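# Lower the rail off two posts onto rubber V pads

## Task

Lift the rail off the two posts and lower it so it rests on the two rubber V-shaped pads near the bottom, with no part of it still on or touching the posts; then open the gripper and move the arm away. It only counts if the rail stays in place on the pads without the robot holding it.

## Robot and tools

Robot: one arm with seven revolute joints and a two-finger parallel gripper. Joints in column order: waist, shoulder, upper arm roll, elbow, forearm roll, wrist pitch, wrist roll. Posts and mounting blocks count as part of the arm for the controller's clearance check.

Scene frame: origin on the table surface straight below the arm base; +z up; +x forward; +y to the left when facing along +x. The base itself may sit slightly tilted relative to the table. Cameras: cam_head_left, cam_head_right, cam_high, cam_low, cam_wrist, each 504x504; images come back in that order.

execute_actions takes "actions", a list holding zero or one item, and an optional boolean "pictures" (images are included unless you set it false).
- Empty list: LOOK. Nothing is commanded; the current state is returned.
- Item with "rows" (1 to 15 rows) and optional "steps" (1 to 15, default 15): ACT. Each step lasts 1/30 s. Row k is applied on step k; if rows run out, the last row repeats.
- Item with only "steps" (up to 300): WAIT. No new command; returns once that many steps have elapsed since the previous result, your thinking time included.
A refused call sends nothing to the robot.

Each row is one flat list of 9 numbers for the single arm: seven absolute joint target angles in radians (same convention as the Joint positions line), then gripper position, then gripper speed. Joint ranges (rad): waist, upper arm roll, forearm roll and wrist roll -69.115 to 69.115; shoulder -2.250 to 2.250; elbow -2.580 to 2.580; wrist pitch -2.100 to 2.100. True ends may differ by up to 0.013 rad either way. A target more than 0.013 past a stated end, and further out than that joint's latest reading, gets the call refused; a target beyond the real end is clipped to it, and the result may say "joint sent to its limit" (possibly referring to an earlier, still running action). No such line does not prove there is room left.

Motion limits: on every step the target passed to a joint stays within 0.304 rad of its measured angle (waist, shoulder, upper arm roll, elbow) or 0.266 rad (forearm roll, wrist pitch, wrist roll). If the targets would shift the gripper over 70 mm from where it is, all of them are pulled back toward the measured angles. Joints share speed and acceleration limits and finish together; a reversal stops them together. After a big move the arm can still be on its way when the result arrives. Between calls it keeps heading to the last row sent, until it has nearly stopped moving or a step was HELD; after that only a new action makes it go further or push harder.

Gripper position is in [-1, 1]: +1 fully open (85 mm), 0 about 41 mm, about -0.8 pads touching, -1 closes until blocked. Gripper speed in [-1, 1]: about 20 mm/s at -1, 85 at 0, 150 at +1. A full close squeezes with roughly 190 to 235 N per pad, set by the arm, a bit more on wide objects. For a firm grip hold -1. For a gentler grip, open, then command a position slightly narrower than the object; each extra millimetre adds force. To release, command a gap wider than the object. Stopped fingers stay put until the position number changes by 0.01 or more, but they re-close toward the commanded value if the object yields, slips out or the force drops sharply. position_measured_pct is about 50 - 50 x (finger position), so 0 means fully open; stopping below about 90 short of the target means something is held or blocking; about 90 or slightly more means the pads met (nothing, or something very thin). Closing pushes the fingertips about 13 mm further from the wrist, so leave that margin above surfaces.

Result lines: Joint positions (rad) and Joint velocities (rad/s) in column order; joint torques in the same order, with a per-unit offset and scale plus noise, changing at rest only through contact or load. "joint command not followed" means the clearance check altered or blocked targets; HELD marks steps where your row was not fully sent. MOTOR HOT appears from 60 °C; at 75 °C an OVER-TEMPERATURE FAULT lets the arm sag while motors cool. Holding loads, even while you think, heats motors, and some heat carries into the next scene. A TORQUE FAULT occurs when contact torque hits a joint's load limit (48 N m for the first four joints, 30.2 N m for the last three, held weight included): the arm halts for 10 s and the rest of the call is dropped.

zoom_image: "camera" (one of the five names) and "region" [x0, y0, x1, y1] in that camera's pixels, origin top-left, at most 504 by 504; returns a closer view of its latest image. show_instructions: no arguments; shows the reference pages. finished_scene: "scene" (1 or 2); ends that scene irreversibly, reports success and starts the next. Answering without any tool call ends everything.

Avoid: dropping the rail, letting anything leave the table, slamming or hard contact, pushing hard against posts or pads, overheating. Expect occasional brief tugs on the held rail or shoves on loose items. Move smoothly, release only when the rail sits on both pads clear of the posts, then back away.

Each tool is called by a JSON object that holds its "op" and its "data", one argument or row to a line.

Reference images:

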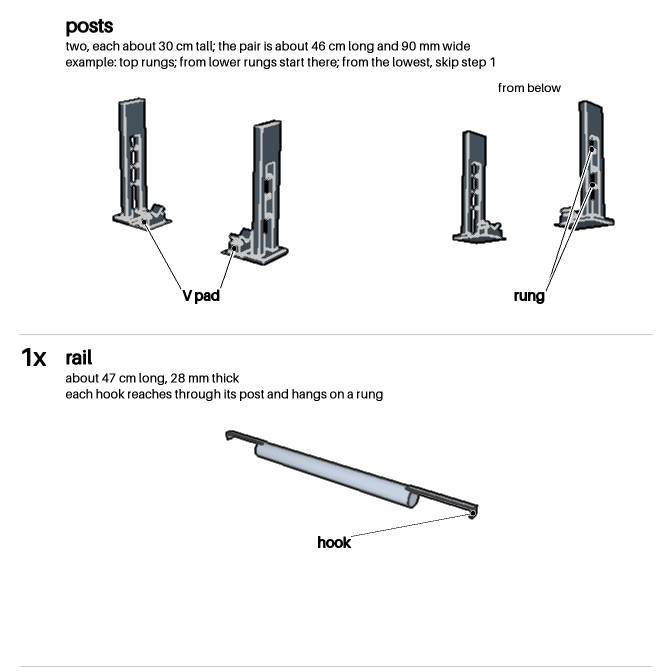

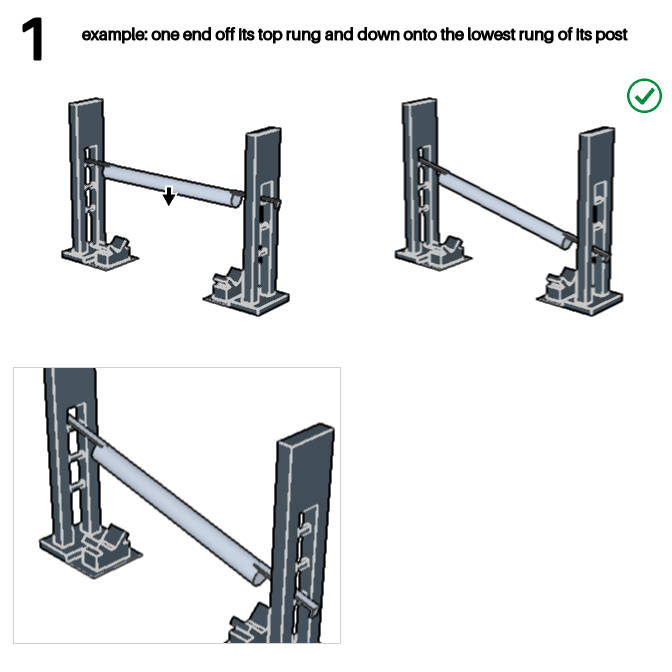

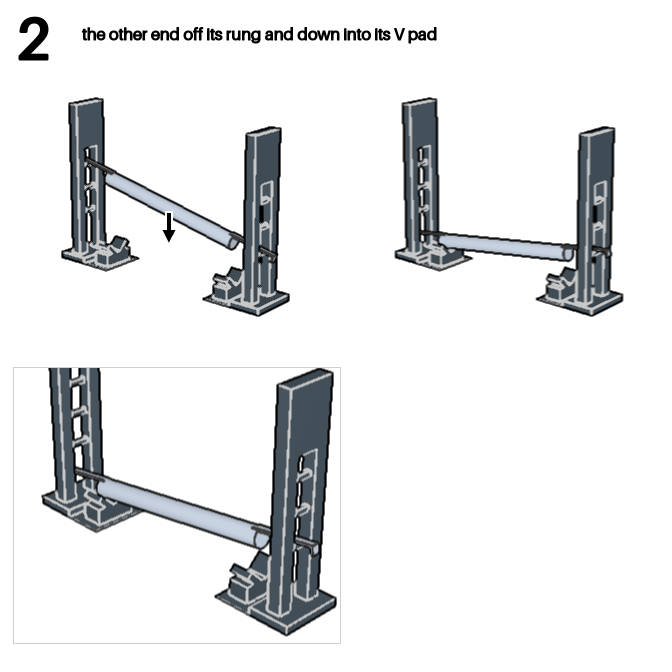

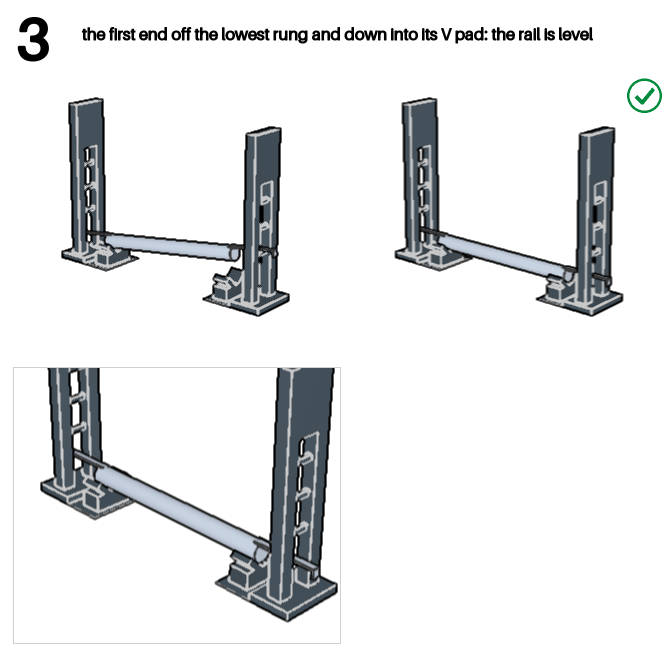

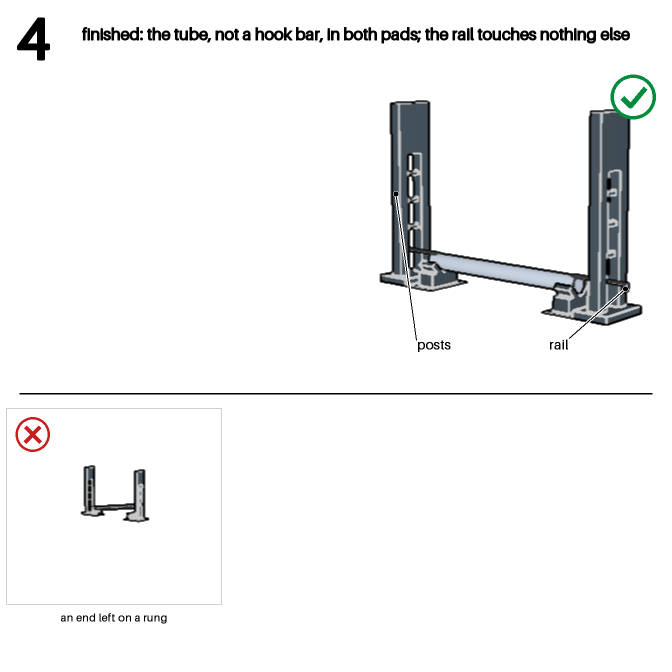

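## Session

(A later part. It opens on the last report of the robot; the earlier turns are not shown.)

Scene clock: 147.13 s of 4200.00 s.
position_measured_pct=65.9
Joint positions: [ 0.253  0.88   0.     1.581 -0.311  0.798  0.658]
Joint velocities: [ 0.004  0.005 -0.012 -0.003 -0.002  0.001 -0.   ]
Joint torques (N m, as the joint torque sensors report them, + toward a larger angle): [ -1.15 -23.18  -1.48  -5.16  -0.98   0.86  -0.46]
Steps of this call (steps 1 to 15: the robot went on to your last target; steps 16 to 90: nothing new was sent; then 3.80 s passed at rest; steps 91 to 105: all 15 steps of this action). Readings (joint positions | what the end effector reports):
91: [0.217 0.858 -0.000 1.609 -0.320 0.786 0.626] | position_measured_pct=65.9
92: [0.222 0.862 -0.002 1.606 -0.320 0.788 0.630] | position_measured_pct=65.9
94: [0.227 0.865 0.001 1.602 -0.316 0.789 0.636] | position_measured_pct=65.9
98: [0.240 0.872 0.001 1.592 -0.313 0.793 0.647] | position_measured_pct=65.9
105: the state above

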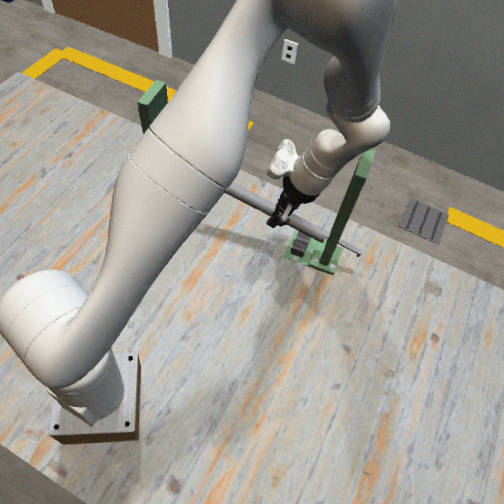

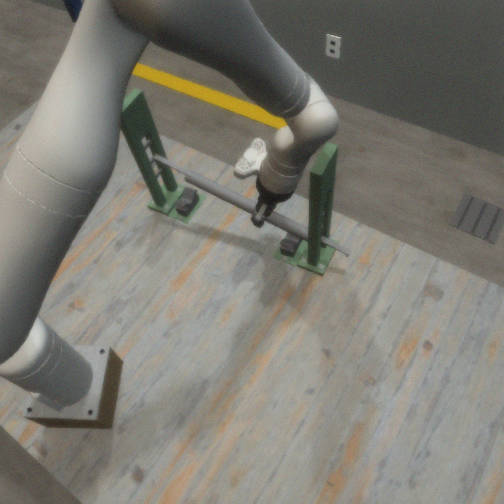

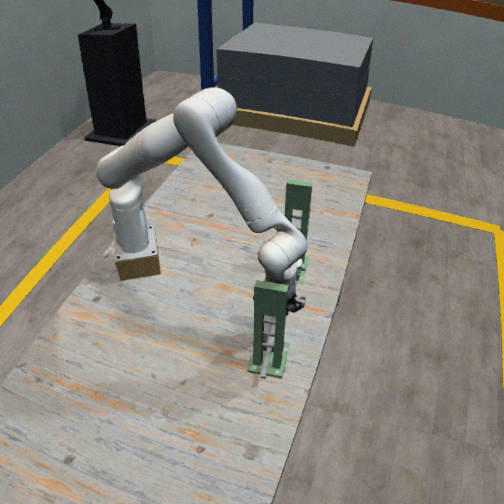

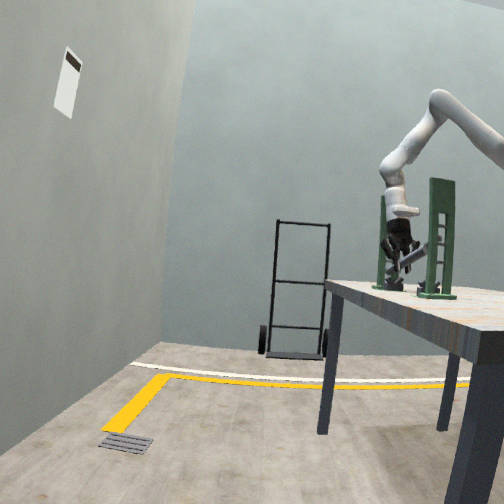

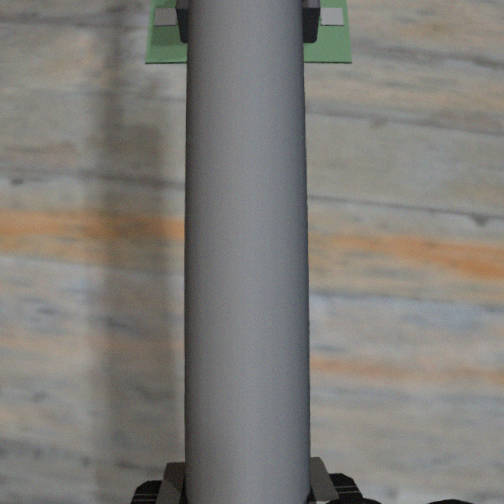

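{"op": "execute_actions", "data": {
  "actions": [
    {"rows":[[0.24,0.879,0,1.593,-0.28,0.771,0.622,-1,0],[0.24,0.879,0,1.593,-0.28,0.771,0.622,-1,0],[0.24,0.879,0,1.593,-0.28,0.771,0.622,-1,0],[0.225,0.877,0,1.605,-0.248,0.744,0.585,-1,0],[0.225,0.877,0,1.605,-0.248,0.744,0.585,-1,0],[0.225,0.877,0,1.605,-0.248,0.744,0.585,-1,0],[0.21,0.875,0,1.617,-0.213,0.717,0.545,-1,0],[0.21,0.875,0,1.617,-0.213,0.717,0.545,-1,0],[0.21,0.875,0,1.617,-0.213,0.717,0.545,-1,0],[0.194,0.874,0,1.628,-0.177,0.69,0.503,-1,0]]}
  ]
}}

{"op": "zoom_image", "data": {
  "camera": "cam_head_left",
  "region": [150, 120, 400, 290]
}}

{"op": "zoom_image", "data": {
  "camera": "cam_head_right",
  "region": [100, 80, 360, 290]
}}

Scene clock: 156.93 s of 4200.00 s.
position_measured_pct=65.9
Joint positions: [ 0.196  0.875 -0.     1.628 -0.177  0.69   0.503]
Joint velocities: [-0.008 -0.007  0.013  0.004 -0.002  0.001 -0.005]
Joint torques (N m, as the joint torque sensors report them, + toward a larger angle): [ -2.05 -22.81  -1.15  -5.24  -0.85   0.7   -0.46]
Steps of this call (steps 1 to 15: the robot went on to your last target; steps 16 to 90: nothing new was sent; then 6.30 s passed at rest; steps 91 to 105: all 15 steps of this action). Readings (joint positions | what the end effector reports):
91: [0.253 0.881 0.000 1.582 -0.310 0.797 0.656] | position_measured_pct=65.9
92: [0.248 0.880 0.001 1.585 -0.301 0.789 0.647] | position_measured_pct=65.9
94: [0.239 0.879 -0.000 1.593 -0.280 0.771 0.622] | position_measured_pct=65.9
98: [0.219 0.876 0.000 1.610 -0.235 0.734 0.571] | position_measured_pct=65.9
105: the state above

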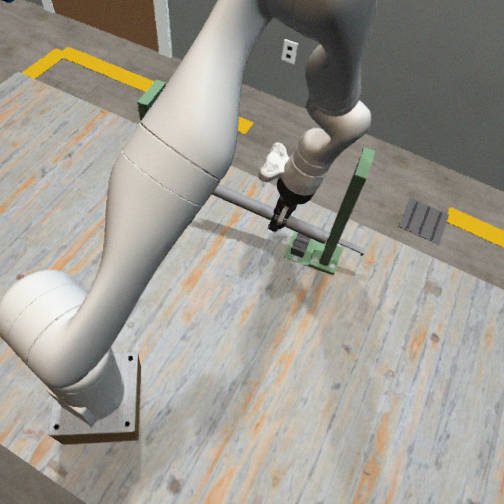

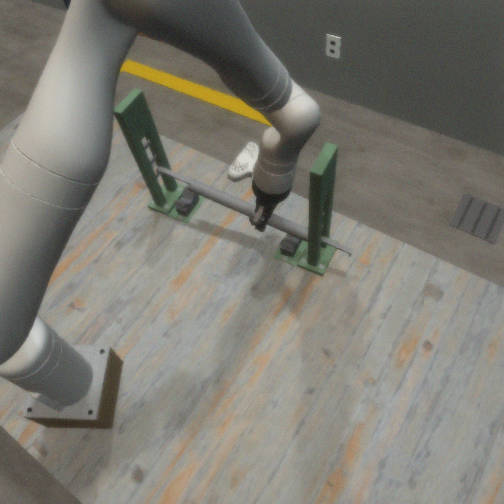

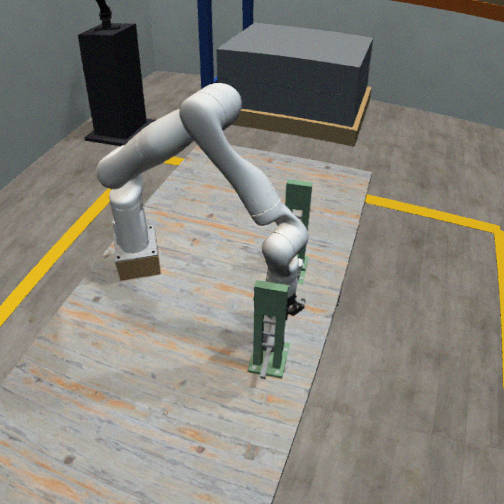

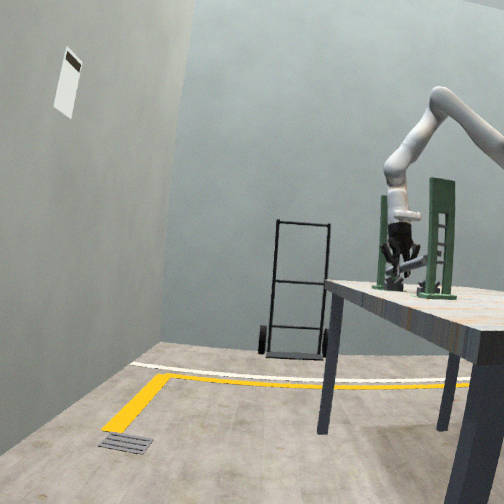

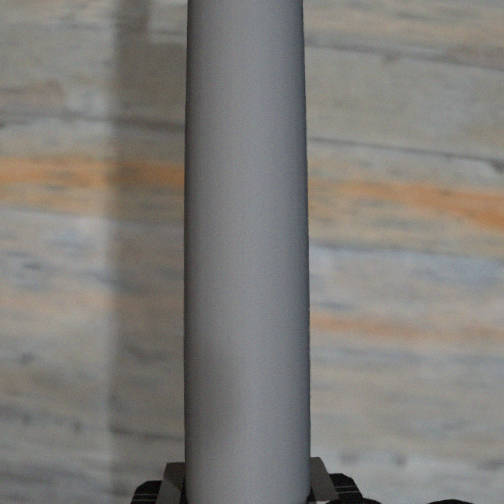

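Region (150, 120, 400, 290) of cam_head_left's 504x504 image, scaled by 2.016, with more detail than that image has; it fills the top 343 rows of this view, and the rest is white.

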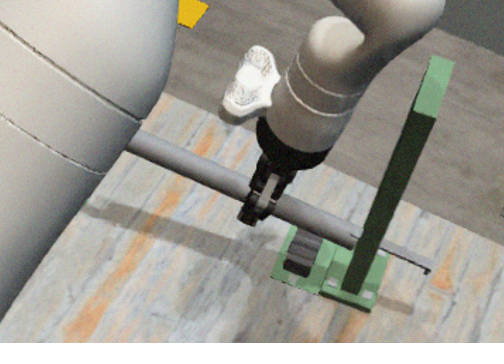

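Region (100, 80, 360, 290) of cam_head_right's 504x504 image, scaled by 1.938, with more detail than that image has; it fills the top 407 rows of this view, and the rest is white.

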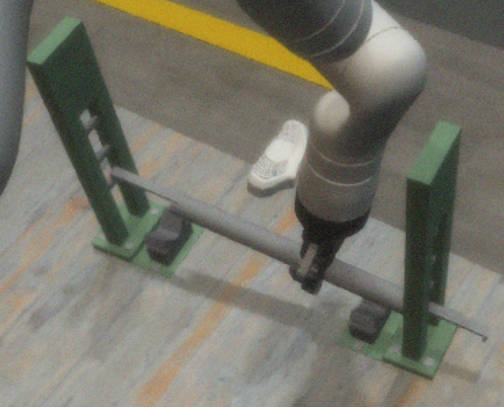

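{"op": "execute_actions", "data": {
  "actions": [
    {"rows":[[0.177,0.875,0,1.642,-0.137,0.662,0.455,-1,0],[0.177,0.875,0,1.642,-0.137,0.662,0.455,-1,0],[0.177,0.875,0,1.642,-0.137,0.662,0.455,-1,0],[0.16,0.876,0,1.656,-0.094,0.635,0.404,-1,0],[0.16,0.876,0,1.656,-0.094,0.635,0.404,-1,0],[0.16,0.876,0,1.656,-0.094,0.635,0.404,-1,0],[0.142,0.877,0,1.669,-0.049,0.608,0.35,-1,0],[0.142,0.877,0,1.669,-0.049,0.608,0.35,-1,0],[0.142,0.877,0,1.669,-0.049,0.608,0.35,-1,0],[0.122,0.878,0,1.682,0,0.582,0.292,-1,0]]}
  ]
}}

{"op": "zoom_image", "data": {
  "camera": "cam_low",
  "region": [350, 170, 480, 310]
}}

{"op": "zoom_image", "data": {
  "camera": "cam_head_right",
  "region": [100, 80, 360, 290]
}}

Scene clock: 166.57 s of 4200.00 s.
position_measured_pct=65.9
Joint positions: [ 0.124  0.878 -0.001  1.682 -0.     0.582  0.292]
Joint velocities: [-0.012 -0.004  0.018  0.003  0.008 -0.006 -0.01 ]
Joint torques (N m, as the joint torque sensors report them, + toward a larger angle): [ -2.18 -22.32  -0.89  -4.79  -0.24   0.78  -0.3 ]
Steps of this call (steps 1 to 15: the robot went on to your last target; steps 16 to 90: nothing new was sent; then 6.13 s passed at rest; steps 91 to 105: all 15 steps of this action). Readings (joint positions | what the end effector reports):
91: [0.193 0.874 0.000 1.629 -0.176 0.689 0.501] | position_measured_pct=65.9
92: [0.188 0.874 0.001 1.631 -0.168 0.683 0.492] | position_measured_pct=65.9
94: [0.176 0.875 -0.000 1.641 -0.140 0.664 0.459] | position_measured_pct=65.9
98: [0.153 0.876 0.000 1.660 -0.080 0.626 0.387] | position_measured_pct=65.9
105: the state above

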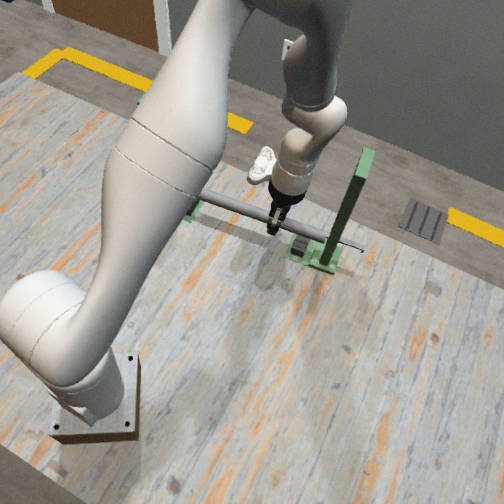

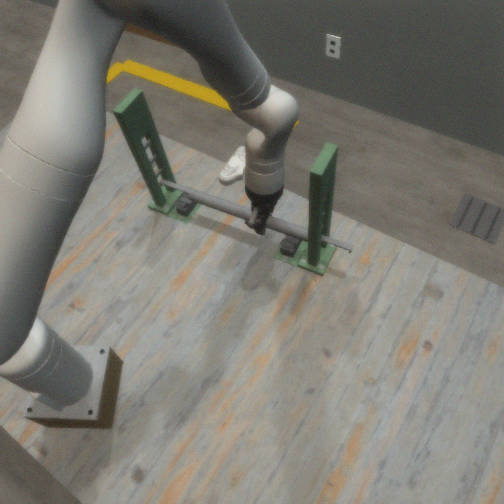

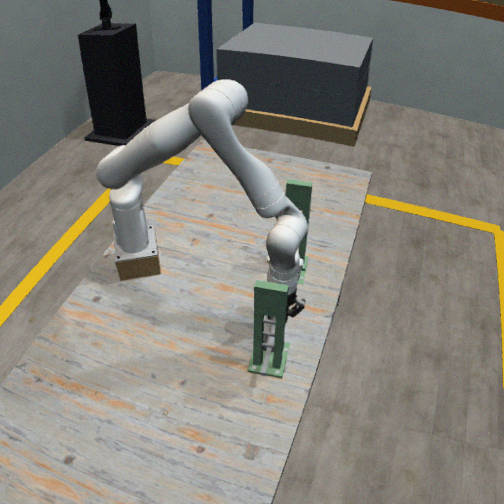

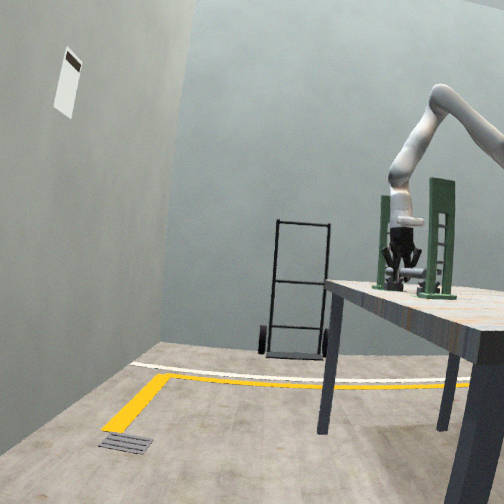

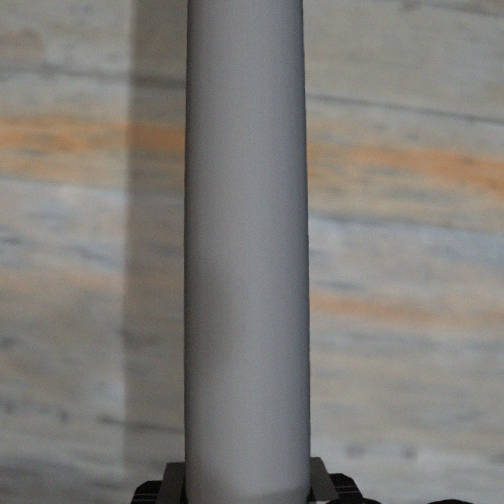

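Region (350, 170, 480, 310) of cam_low's 504x504 image, scaled by 3.600, with more detail than that image has; it fills the left 468 columns of this view, and the rest is white.

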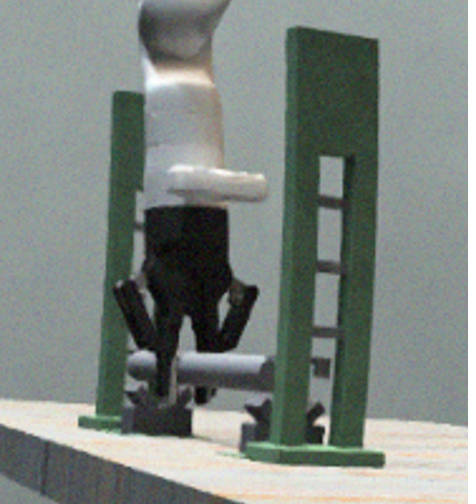

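Region (100, 80, 360, 290) of cam_head_right's 504x504 image, scaled by 1.938, with more detail than that image has; it fills the top 407 rows of this view, and the rest is white.

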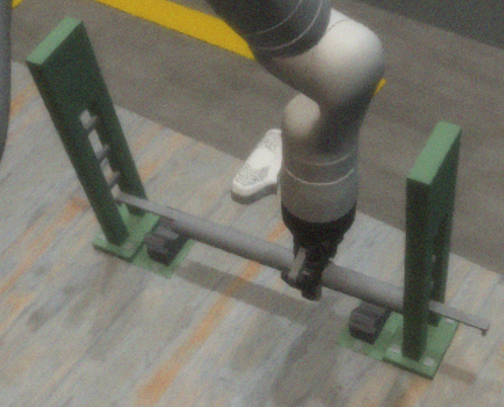

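{"op": "execute_actions", "data": {
  "actions": [
    {"rows":[[0.1,0.874,0,1.694,0,0.574,0.27,-1,0],[0.1,0.874,0,1.694,0,0.574,0.27,-1,0],[0.1,0.874,0,1.694,0,0.574,0.27,-1,0],[0.08,0.87,0,1.705,0,0.567,0.25,-1,0],[0.08,0.87,0,1.705,0,0.567,0.25,-1,0],[0.08,0.87,0,1.705,0,0.567,0.25,-1,0],[0.06,0.866,0,1.715,0,0.56,0.23,-1,0],[0.06,0.866,0,1.715,0,0.56,0.23,-1,0],[0.06,0.866,0,1.715,0,0.56,0.23,-1,0],[0.04,0.863,0,1.725,0,0.554,0.21,-1,0]]}
  ],
  "pictures": false
}}

{"op": "execute_actions", "data": {
  "actions": [
    {"rows":[[0.04,0.87,0,1.725,0,0.547,0.21,-1,0],[0.04,0.87,0,1.725,0,0.547,0.21,-1,0],[0.04,0.87,0,1.725,0,0.547,0.21,-1,0],[0.04,0.875,0,1.725,0,0.542,0.21,-1,0],[0.04,0.875,0,1.725,0,0.542,0.21,-1,0],[0.04,0.88,0,1.725,0,0.537,0.21,-1,0]]}
  ]
}}

{"op": "zoom_image", "data": {
  "camera": "cam_low",
  "region": [350, 170, 480, 310]
}}

{"op": "zoom_image", "data": {
  "camera": "cam_head_right",
  "region": [100, 80, 360, 290]
}}

Scene clock: 175.50 s of 4200.00 s.
position_measured_pct=65.9
Joint positions: [ 0.042  0.864 -0.001  1.725 -0.     0.554  0.21 ]
Joint velocities: [-0.014 -0.005  0.024  0.003  0.008 -0.004 -0.002]
Joint torques (N m, as the joint torque sensors report them, + toward a larger angle): [ -0.72 -22.14  -0.84  -4.87  -0.56   0.54  -0.43]
Steps of this call (steps 1 to 15: the robot went on to your last target; steps 16 to 90: nothing new was sent; then 5.43 s passed at rest; steps 91 to 105: all 15 steps of this action). Readings (joint positions | what the end effector reports):
91: [0.120 0.878 0.000 1.683 0.000 0.582 0.291] | position_measured_pct=65.9
92: [0.114 0.876 0.002 1.685 0.001 0.580 0.286] | position_measured_pct=65.9
94: [0.099 0.874 0.001 1.694 0.000 0.574 0.271] | position_measured_pct=65.9
98: [0.072 0.868 0.000 1.709 0.000 0.564 0.243] | position_measured_pct=65.9
105: the state above

Scene clock: 176.00 s of 4200.00 s.
position_measured_pct=65.9
Joint positions: [0.04  0.88  0.    1.725 0.    0.537 0.21 ]
Joint velocities: [-0.     0.001  0.001 -0.    -0.    -0.     0.   ]
Joint torques (N m, as the joint torque sensors report them, + toward a larger angle): [ -1.55 -22.57  -0.53  -4.52  -0.27   0.32  -0.26]
Steps of this call (steps 1 to 15: all 15 steps of this action). Readings (joint positions | what the end effector reports):
1: [0.041 0.865 -0.001 1.725 -0.000 0.553 0.210] | position_measured_pct=65.9
2: [0.041 0.868 -0.000 1.724 0.000 0.549 0.210] | position_measured_pct=65.9
4: [0.041 0.871 0.000 1.725 0.000 0.547 0.210] | position_measured_pct=65.9
8: [0.040 0.880 -0.000 1.725 0.000 0.537 0.210] | position_measured_pct=65.9
15: the state above

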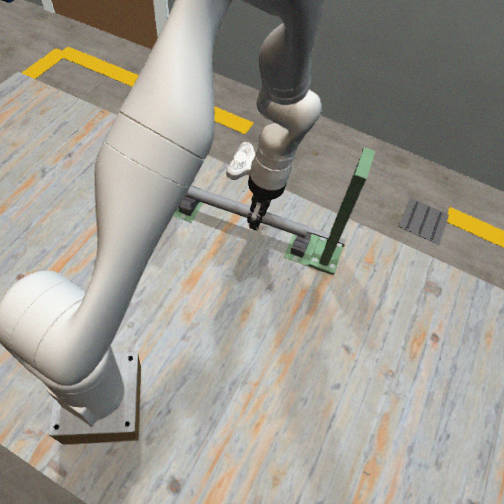

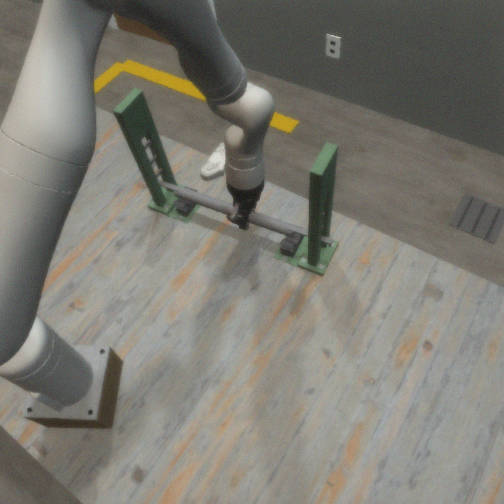

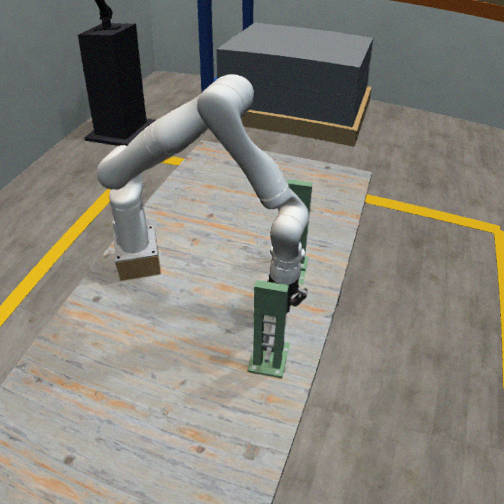

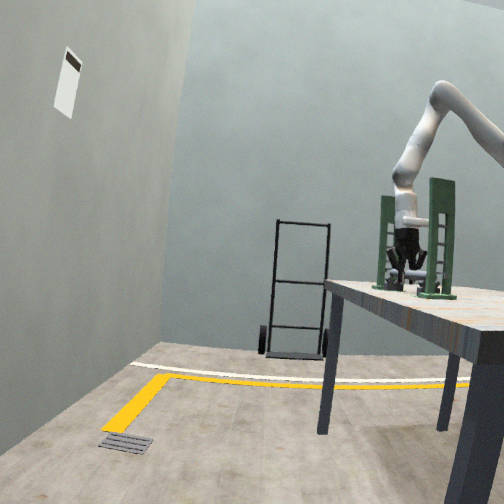

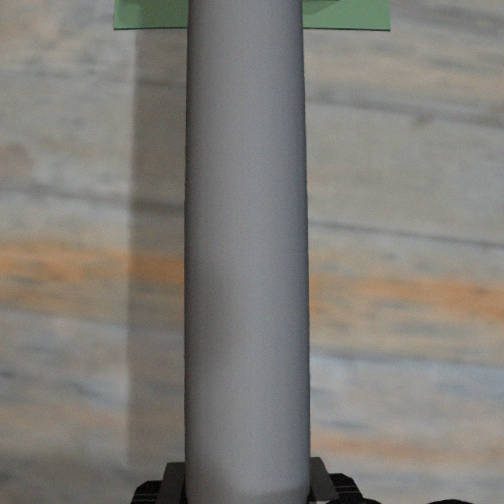

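Region (350, 170, 480, 310) of cam_low's 504x504 image, scaled by 3.600, with more detail than that image has; it fills the left 468 columns of this view, and the rest is white.

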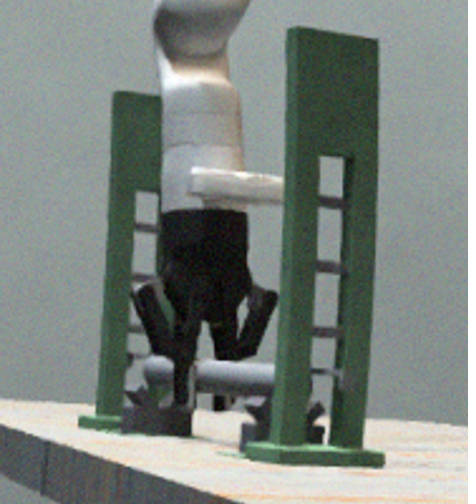

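Region (100, 80, 360, 290) of cam_head_right's 504x504 image, scaled by 1.938, with more detail than that image has; it fills the top 407 rows of this view, and the rest is white.

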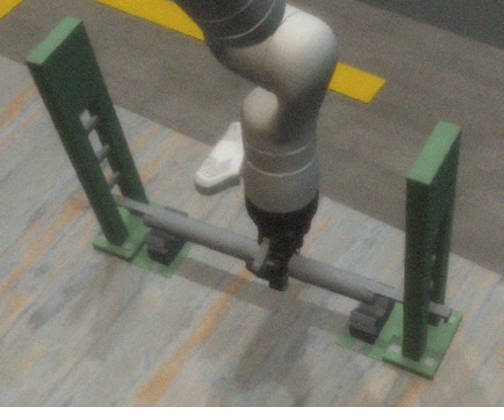

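Shift slightly right/out, and further down.

{"op": "execute_actions", "data": {
  "actions": [
    {"rows":[[0.05,0.886,0,1.714,0,0.542,0.22,-1,0],[0.05,0.886,0,1.714,0,0.542,0.22,-1,0],[0.05,0.886,0,1.714,0,0.542,0.22,-1,0],[0.05,0.89,0,1.714,0,0.538,0.22,-1,0],[0.05,0.89,0,1.714,0,0.538,0.22,-1,0],[0.05,0.894,0,1.714,0,0.534,0.22,-1,0],[0.05,0.894,0,1.714,0,0.534,0.22,-1,0],[0.05,0.898,0,1.714,0,0.53,0.22,-1,0]]}
  ]
}}

{"op": "zoom_image", "data": {
  "camera": "cam_low",
  "region": [350, 170, 480, 310]
}}

Scene clock: 181.27 s of 4200.00 s.
position_measured_pct=65.9
Joint positions: [0.05  0.898 0.    1.714 0.    0.53  0.22 ]
Joint velocities: [ 0.     0.002 -0.001  0.001 -0.001  0.001 -0.002]
Joint torques (N m, as the joint torque sensors report them, + toward a larger angle): [ -1.39 -22.39  -0.99  -4.41  -0.66   0.59  -0.43]
Steps of this call (steps 1 to 15: the robot went on to your last target; steps 16 to 90: nothing new was sent; then 1.77 s passed at rest; steps 91 to 105: all 15 steps of this action). Readings (joint positions | what the end effector reports):
91: [0.041 0.881 -0.000 1.724 -0.000 0.538 0.211] | position_measured_pct=65.9
92: [0.046 0.884 -0.002 1.719 -0.001 0.540 0.215] | position_measured_pct=65.9
94: [0.049 0.887 0.001 1.715 0.000 0.541 0.220] | position_measured_pct=65.9
98: [0.050 0.895 0.000 1.714 0.000 0.534 0.220] | position_measured_pct=65.9
105: the state above

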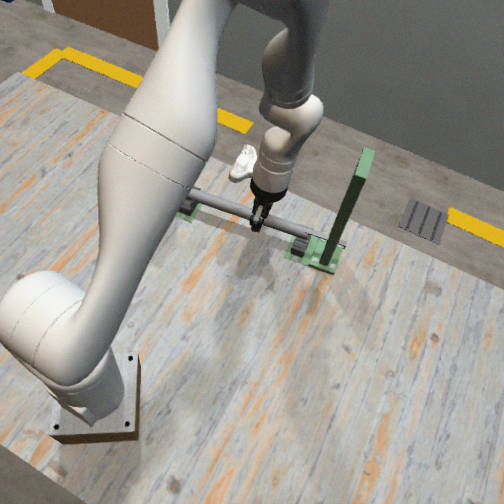

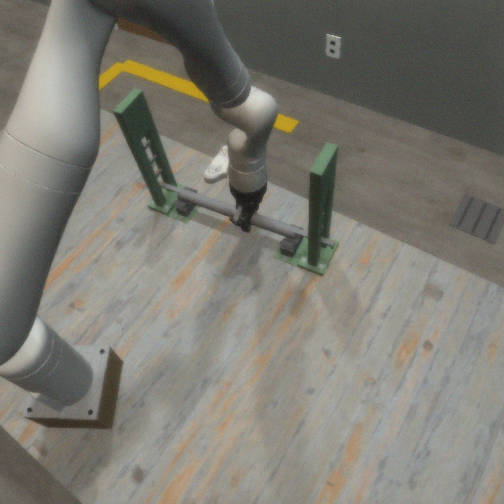

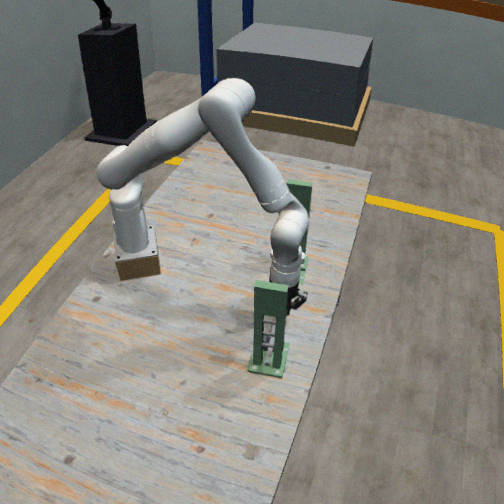

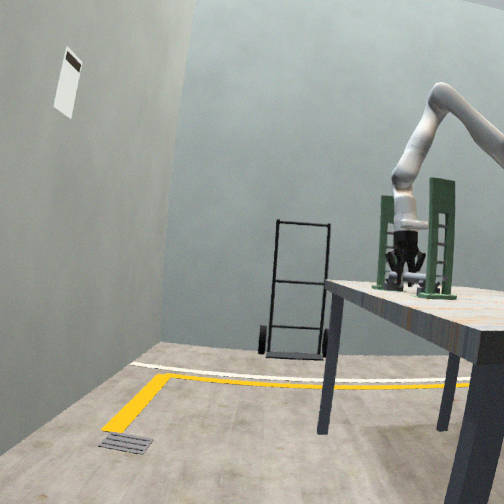

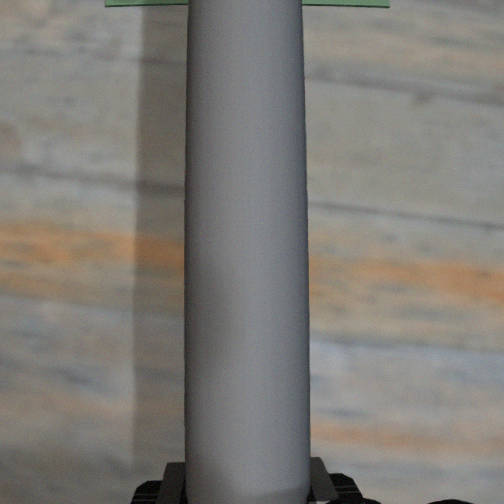

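Region (350, 170, 480, 310) of cam_low's 504x504 image, scaled by 3.600, with more detail than that image has; it fills the left 468 columns of this view, and the rest is white.

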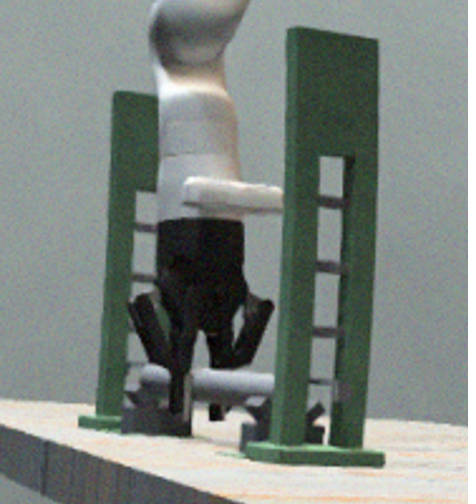

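{"op": "execute_actions", "data": {
  "actions": [
    {"rows":[[0.05,0.901,0,1.714,0,0.527,0.22,-1,0],[0.05,0.901,0,1.714,0,0.527,0.22,-1,0],[0.05,0.904,0,1.714,0,0.524,0.22,-1,0],[0.05,0.904,0,1.714,0,0.524,0.22,-1,0],[0.05,0.907,0,1.714,0,0.521,0.22,-1,0]]}
  ],
  "pictures": false
}}

Scene clock: 186.47 s of 4200.00 s.
position_measured_pct=65.9
Joint positions: [ 0.05   0.907 -0.     1.714 -0.     0.521  0.22 ]
Joint velocities: [-0.    -0.001 -0.    -0.001  0.    -0.     0.   ]
Joint torques (N m, as the joint torque sensors report them, + toward a larger angle): [ -1.67 -22.71  -0.8   -4.42  -0.35   0.36  -0.16]
Steps of this call (steps 1 to 15: the robot went on to your last target; steps 16 to 90: nothing new was sent; then 1.70 s passed at rest; steps 91 to 105: all 15 steps of this action). Readings (joint positions | what the end effector reports):
91: [0.050 0.899 0.000 1.714 -0.000 0.529 0.220] | position_measured_pct=65.9
92: [0.050 0.900 0.000 1.714 -0.000 0.528 0.220] | position_measured_pct=65.9
94: [0.050 0.903 0.000 1.714 0.000 0.525 0.220] | position_measured_pct=65.9
98: [0.050 0.907 -0.000 1.714 -0.000 0.521 0.220] | position_measured_pct=65.9
105: the state above

{"op": "execute_actions", "data": {
  "actions": [
    {"rows":[[0.05,0.91,0,1.714,0,0.518,0.22,-1,0],[0.05,0.91,0,1.714,0,0.518,0.22,-1,0],[0.05,0.913,0,1.714,0,0.515,0.22,-1,0],[0.05,0.913,0,1.714,0,0.515,0.22,-1,0],[0.05,0.916,0,1.713,0,0.513,0.22,-1,0]]}
  ],
  "pictures": false
}}

Scene clock: 194.90 s of 4200.00 s.
position_measured_pct=65.9
Joint positions: [ 0.05   0.909  0.     1.715 -0.     0.517  0.22 ]
Joint velocities: [-0.     0.     0.     0.001 -0.    -0.001 -0.001]
Joint torques (N m, as the joint torque sensors report them, + toward a larger angle): [ -1.59 -15.3   -0.63  -5.05  -0.07  -1.48  -0.09]
Steps of this call (steps 1 to 15: the robot went on to your last target; steps 16 to 90: nothing new was sent; then 4.93 s passed at rest; steps 91 to 105: all 15 steps of this action). Readings (joint positions | what the end effector reports):
91: [0.050 0.908 -0.000 1.714 -0.000 0.520 0.220] | position_measured_pct=65.9
92: [0.050 0.909 0.000 1.714 -0.000 0.519 0.220] | position_measured_pct=65.9
94: [0.050 0.909 0.000 1.714 -0.000 0.518 0.220] | position_measured_pct=65.9
98: [0.050 0.909 0.000 1.715 -0.000 0.517 0.220] | position_measured_pct=65.9
105: the state above

{"op": "execute_actions", "data": {
  "actions": [
    {"rows":[[0.05,0.91,0,1.714,0,0.518,0.22,1,0]]}
  ],
  "pictures": false
}}

{"op": "execute_actions", "data": {
  "actions": [
    {"rows":[[0.05,0.72,0,1.7,0,0.72,0.22,1,0]]}
  ],
  "pictures": false
}}

{"op": "execute_actions", "data": {
  "actions": [
    {"rows":[[0.05,0.38,0,1.4,0,1.36,0.22,1,0]]}
  ],
  "pictures": false
}}

{"op": "execute_actions", "data": {
  "actions": [
    {"steps":25}
  ]
}}

Scene clock: 201.77 s of 4200.00 s.
position_measured_pct=29.0
Joint positions: [0.05  0.91  0.    1.714 0.    0.518 0.22 ]
Joint velocities: [-0.     0.001  0.    -0.001 -0.     0.     0.   ]
Joint torques (N m, as the joint torque sensors report them, + toward a larger angle): [ -1.27 -19.54  -0.57  -3.71  -0.12   0.35  -0.3 ]
Steps of this call (steps 1 to 15: the robot went on to your last target; steps 16 to 90: nothing new was sent; then 3.37 s passed at rest; steps 91 to 105: all 15 steps of this action). Readings (joint positions | what the end effector reports):
91: [0.050 0.908 0.000 1.715 -0.000 0.517 0.220] | position_measured_pct=65.9
92: [0.050 0.906 0.000 1.715 -0.000 0.518 0.220] | position_measured_pct=65.9
94: [0.050 0.908 0.000 1.714 -0.000 0.518 0.220] | position_measured_pct=61.5
98: [0.050 0.910 -0.000 1.714 -0.000 0.518 0.220] | position_measured_pct=50.0
105: the state above

Scene clock: 202.27 s of 4200.00 s.
position_measured_pct=0.0
Joint positions: [ 0.05   0.723  0.     1.7   -0.     0.72   0.22 ]
Joint velocities: [-0.    -0.027 -0.001  0.002 -0.     0.001  0.   ]
Joint torques (N m, as the joint torque sensors report them, + toward a larger angle): [ -1.11 -18.3   -0.74  -5.21  -0.13   0.16  -0.27]
Steps of this call (steps 1 to 15: all 15 steps of this action). Readings (joint positions | what the end effector reports):
1: [0.050 0.909 -0.000 1.714 0.000 0.519 0.220] | position_measured_pct=26.2
2: [0.050 0.903 -0.000 1.714 0.000 0.524 0.220] | position_measured_pct=23.0
4: [0.050 0.873 -0.000 1.713 0.000 0.553 0.220] | position_measured_pct=17.1
8: [0.050 0.769 -0.000 1.703 -0.000 0.664 0.220] | position_measured_pct=5.2
15: the state above

Scene clock: 202.77 s of 4200.00 s.
position_measured_pct=0.0
Joint positions: [ 0.05   0.449 -0.     1.457 -0.     1.078  0.22 ]
Joint velocities: [ 0.    -0.41   0.001 -0.367  0.     1.215  0.001]
Joint torques (N m, as the joint torque sensors report them, + toward a larger angle): [ -0.62 -14.09  -0.82  -5.93  -0.53   0.24  -0.25]
Steps of this call (steps 1 to 15: all 15 steps of this action). Readings (joint positions | what the end effector reports):
1: [0.050 0.721 -0.000 1.699 0.000 0.721 0.220] | position_measured_pct=0.0
2: [0.050 0.715 -0.000 1.695 0.000 0.726 0.220] | position_measured_pct=0.0
4: [0.050 0.686 -0.000 1.669 0.000 0.750 0.220] | position_measured_pct=0.0
8: [0.050 0.596 -0.000 1.589 0.000 0.832 0.220] | position_measured_pct=0.0
15: the state above

Scene clock: 203.60 s of 4200.00 s.
position_measured_pct=0.0
Joint positions: [0.05 0.38 0.   1.4  0.   1.36 0.22]
Joint velocities: [-0.    -0.    -0.    -0.001 -0.     0.    -0.   ]
Joint torques (N m, as the joint torque sensors report them, + toward a larger angle): [ -1.05 -16.28  -0.72  -8.11  -0.48   0.34  -0.48]
Steps of this call (steps 1 to 25: the robot went on to your last target). Readings (joint positions | what the end effector reports):
1: [0.050 0.436 0.000 1.446 -0.000 1.118 0.220] | position_measured_pct=0.0
2: [0.050 0.426 0.000 1.437 -0.000 1.159 0.220] | position_measured_pct=0.0
4: [0.050 0.407 0.000 1.422 0.000 1.240 0.220] | position_measured_pct=0.0
8: [0.050 0.383 0.000 1.401 -0.000 1.355 0.220] | position_measured_pct=0.0
25: the state above

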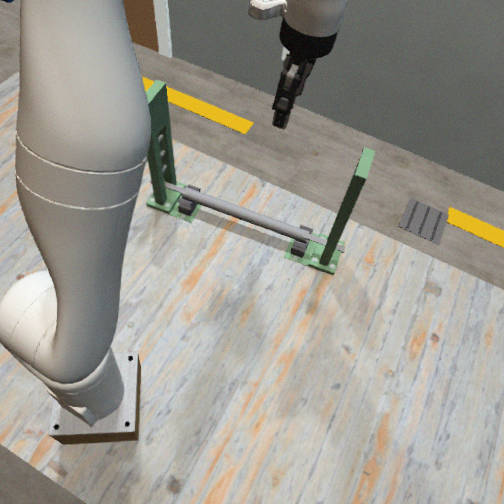

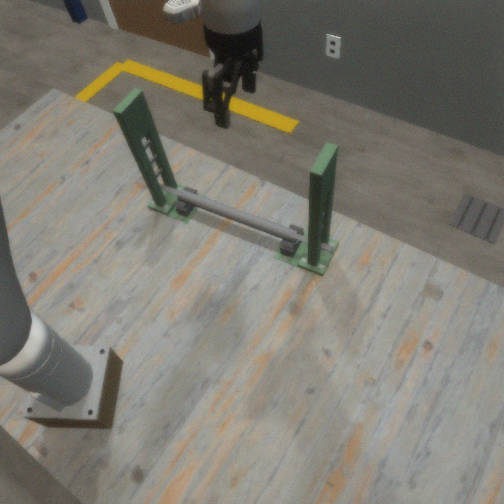

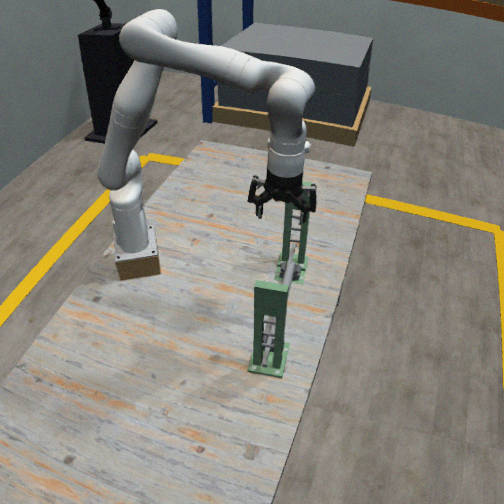

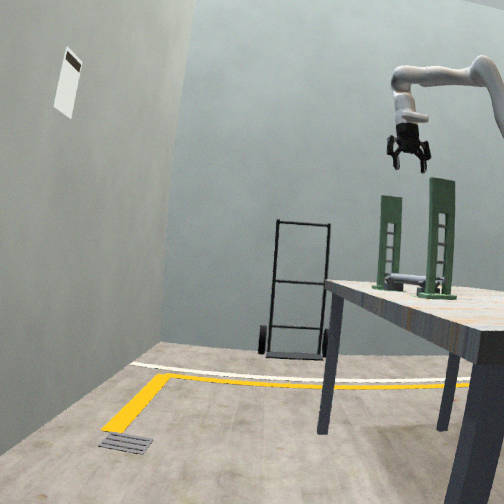

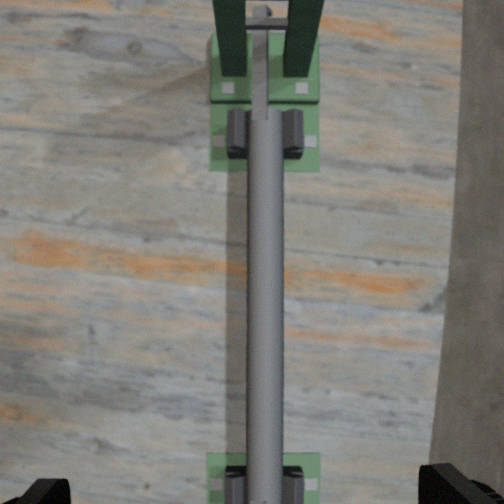

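{"op": "finished_scene", "data": {
  "scene": 1
}}

The scene is finished: the task was done.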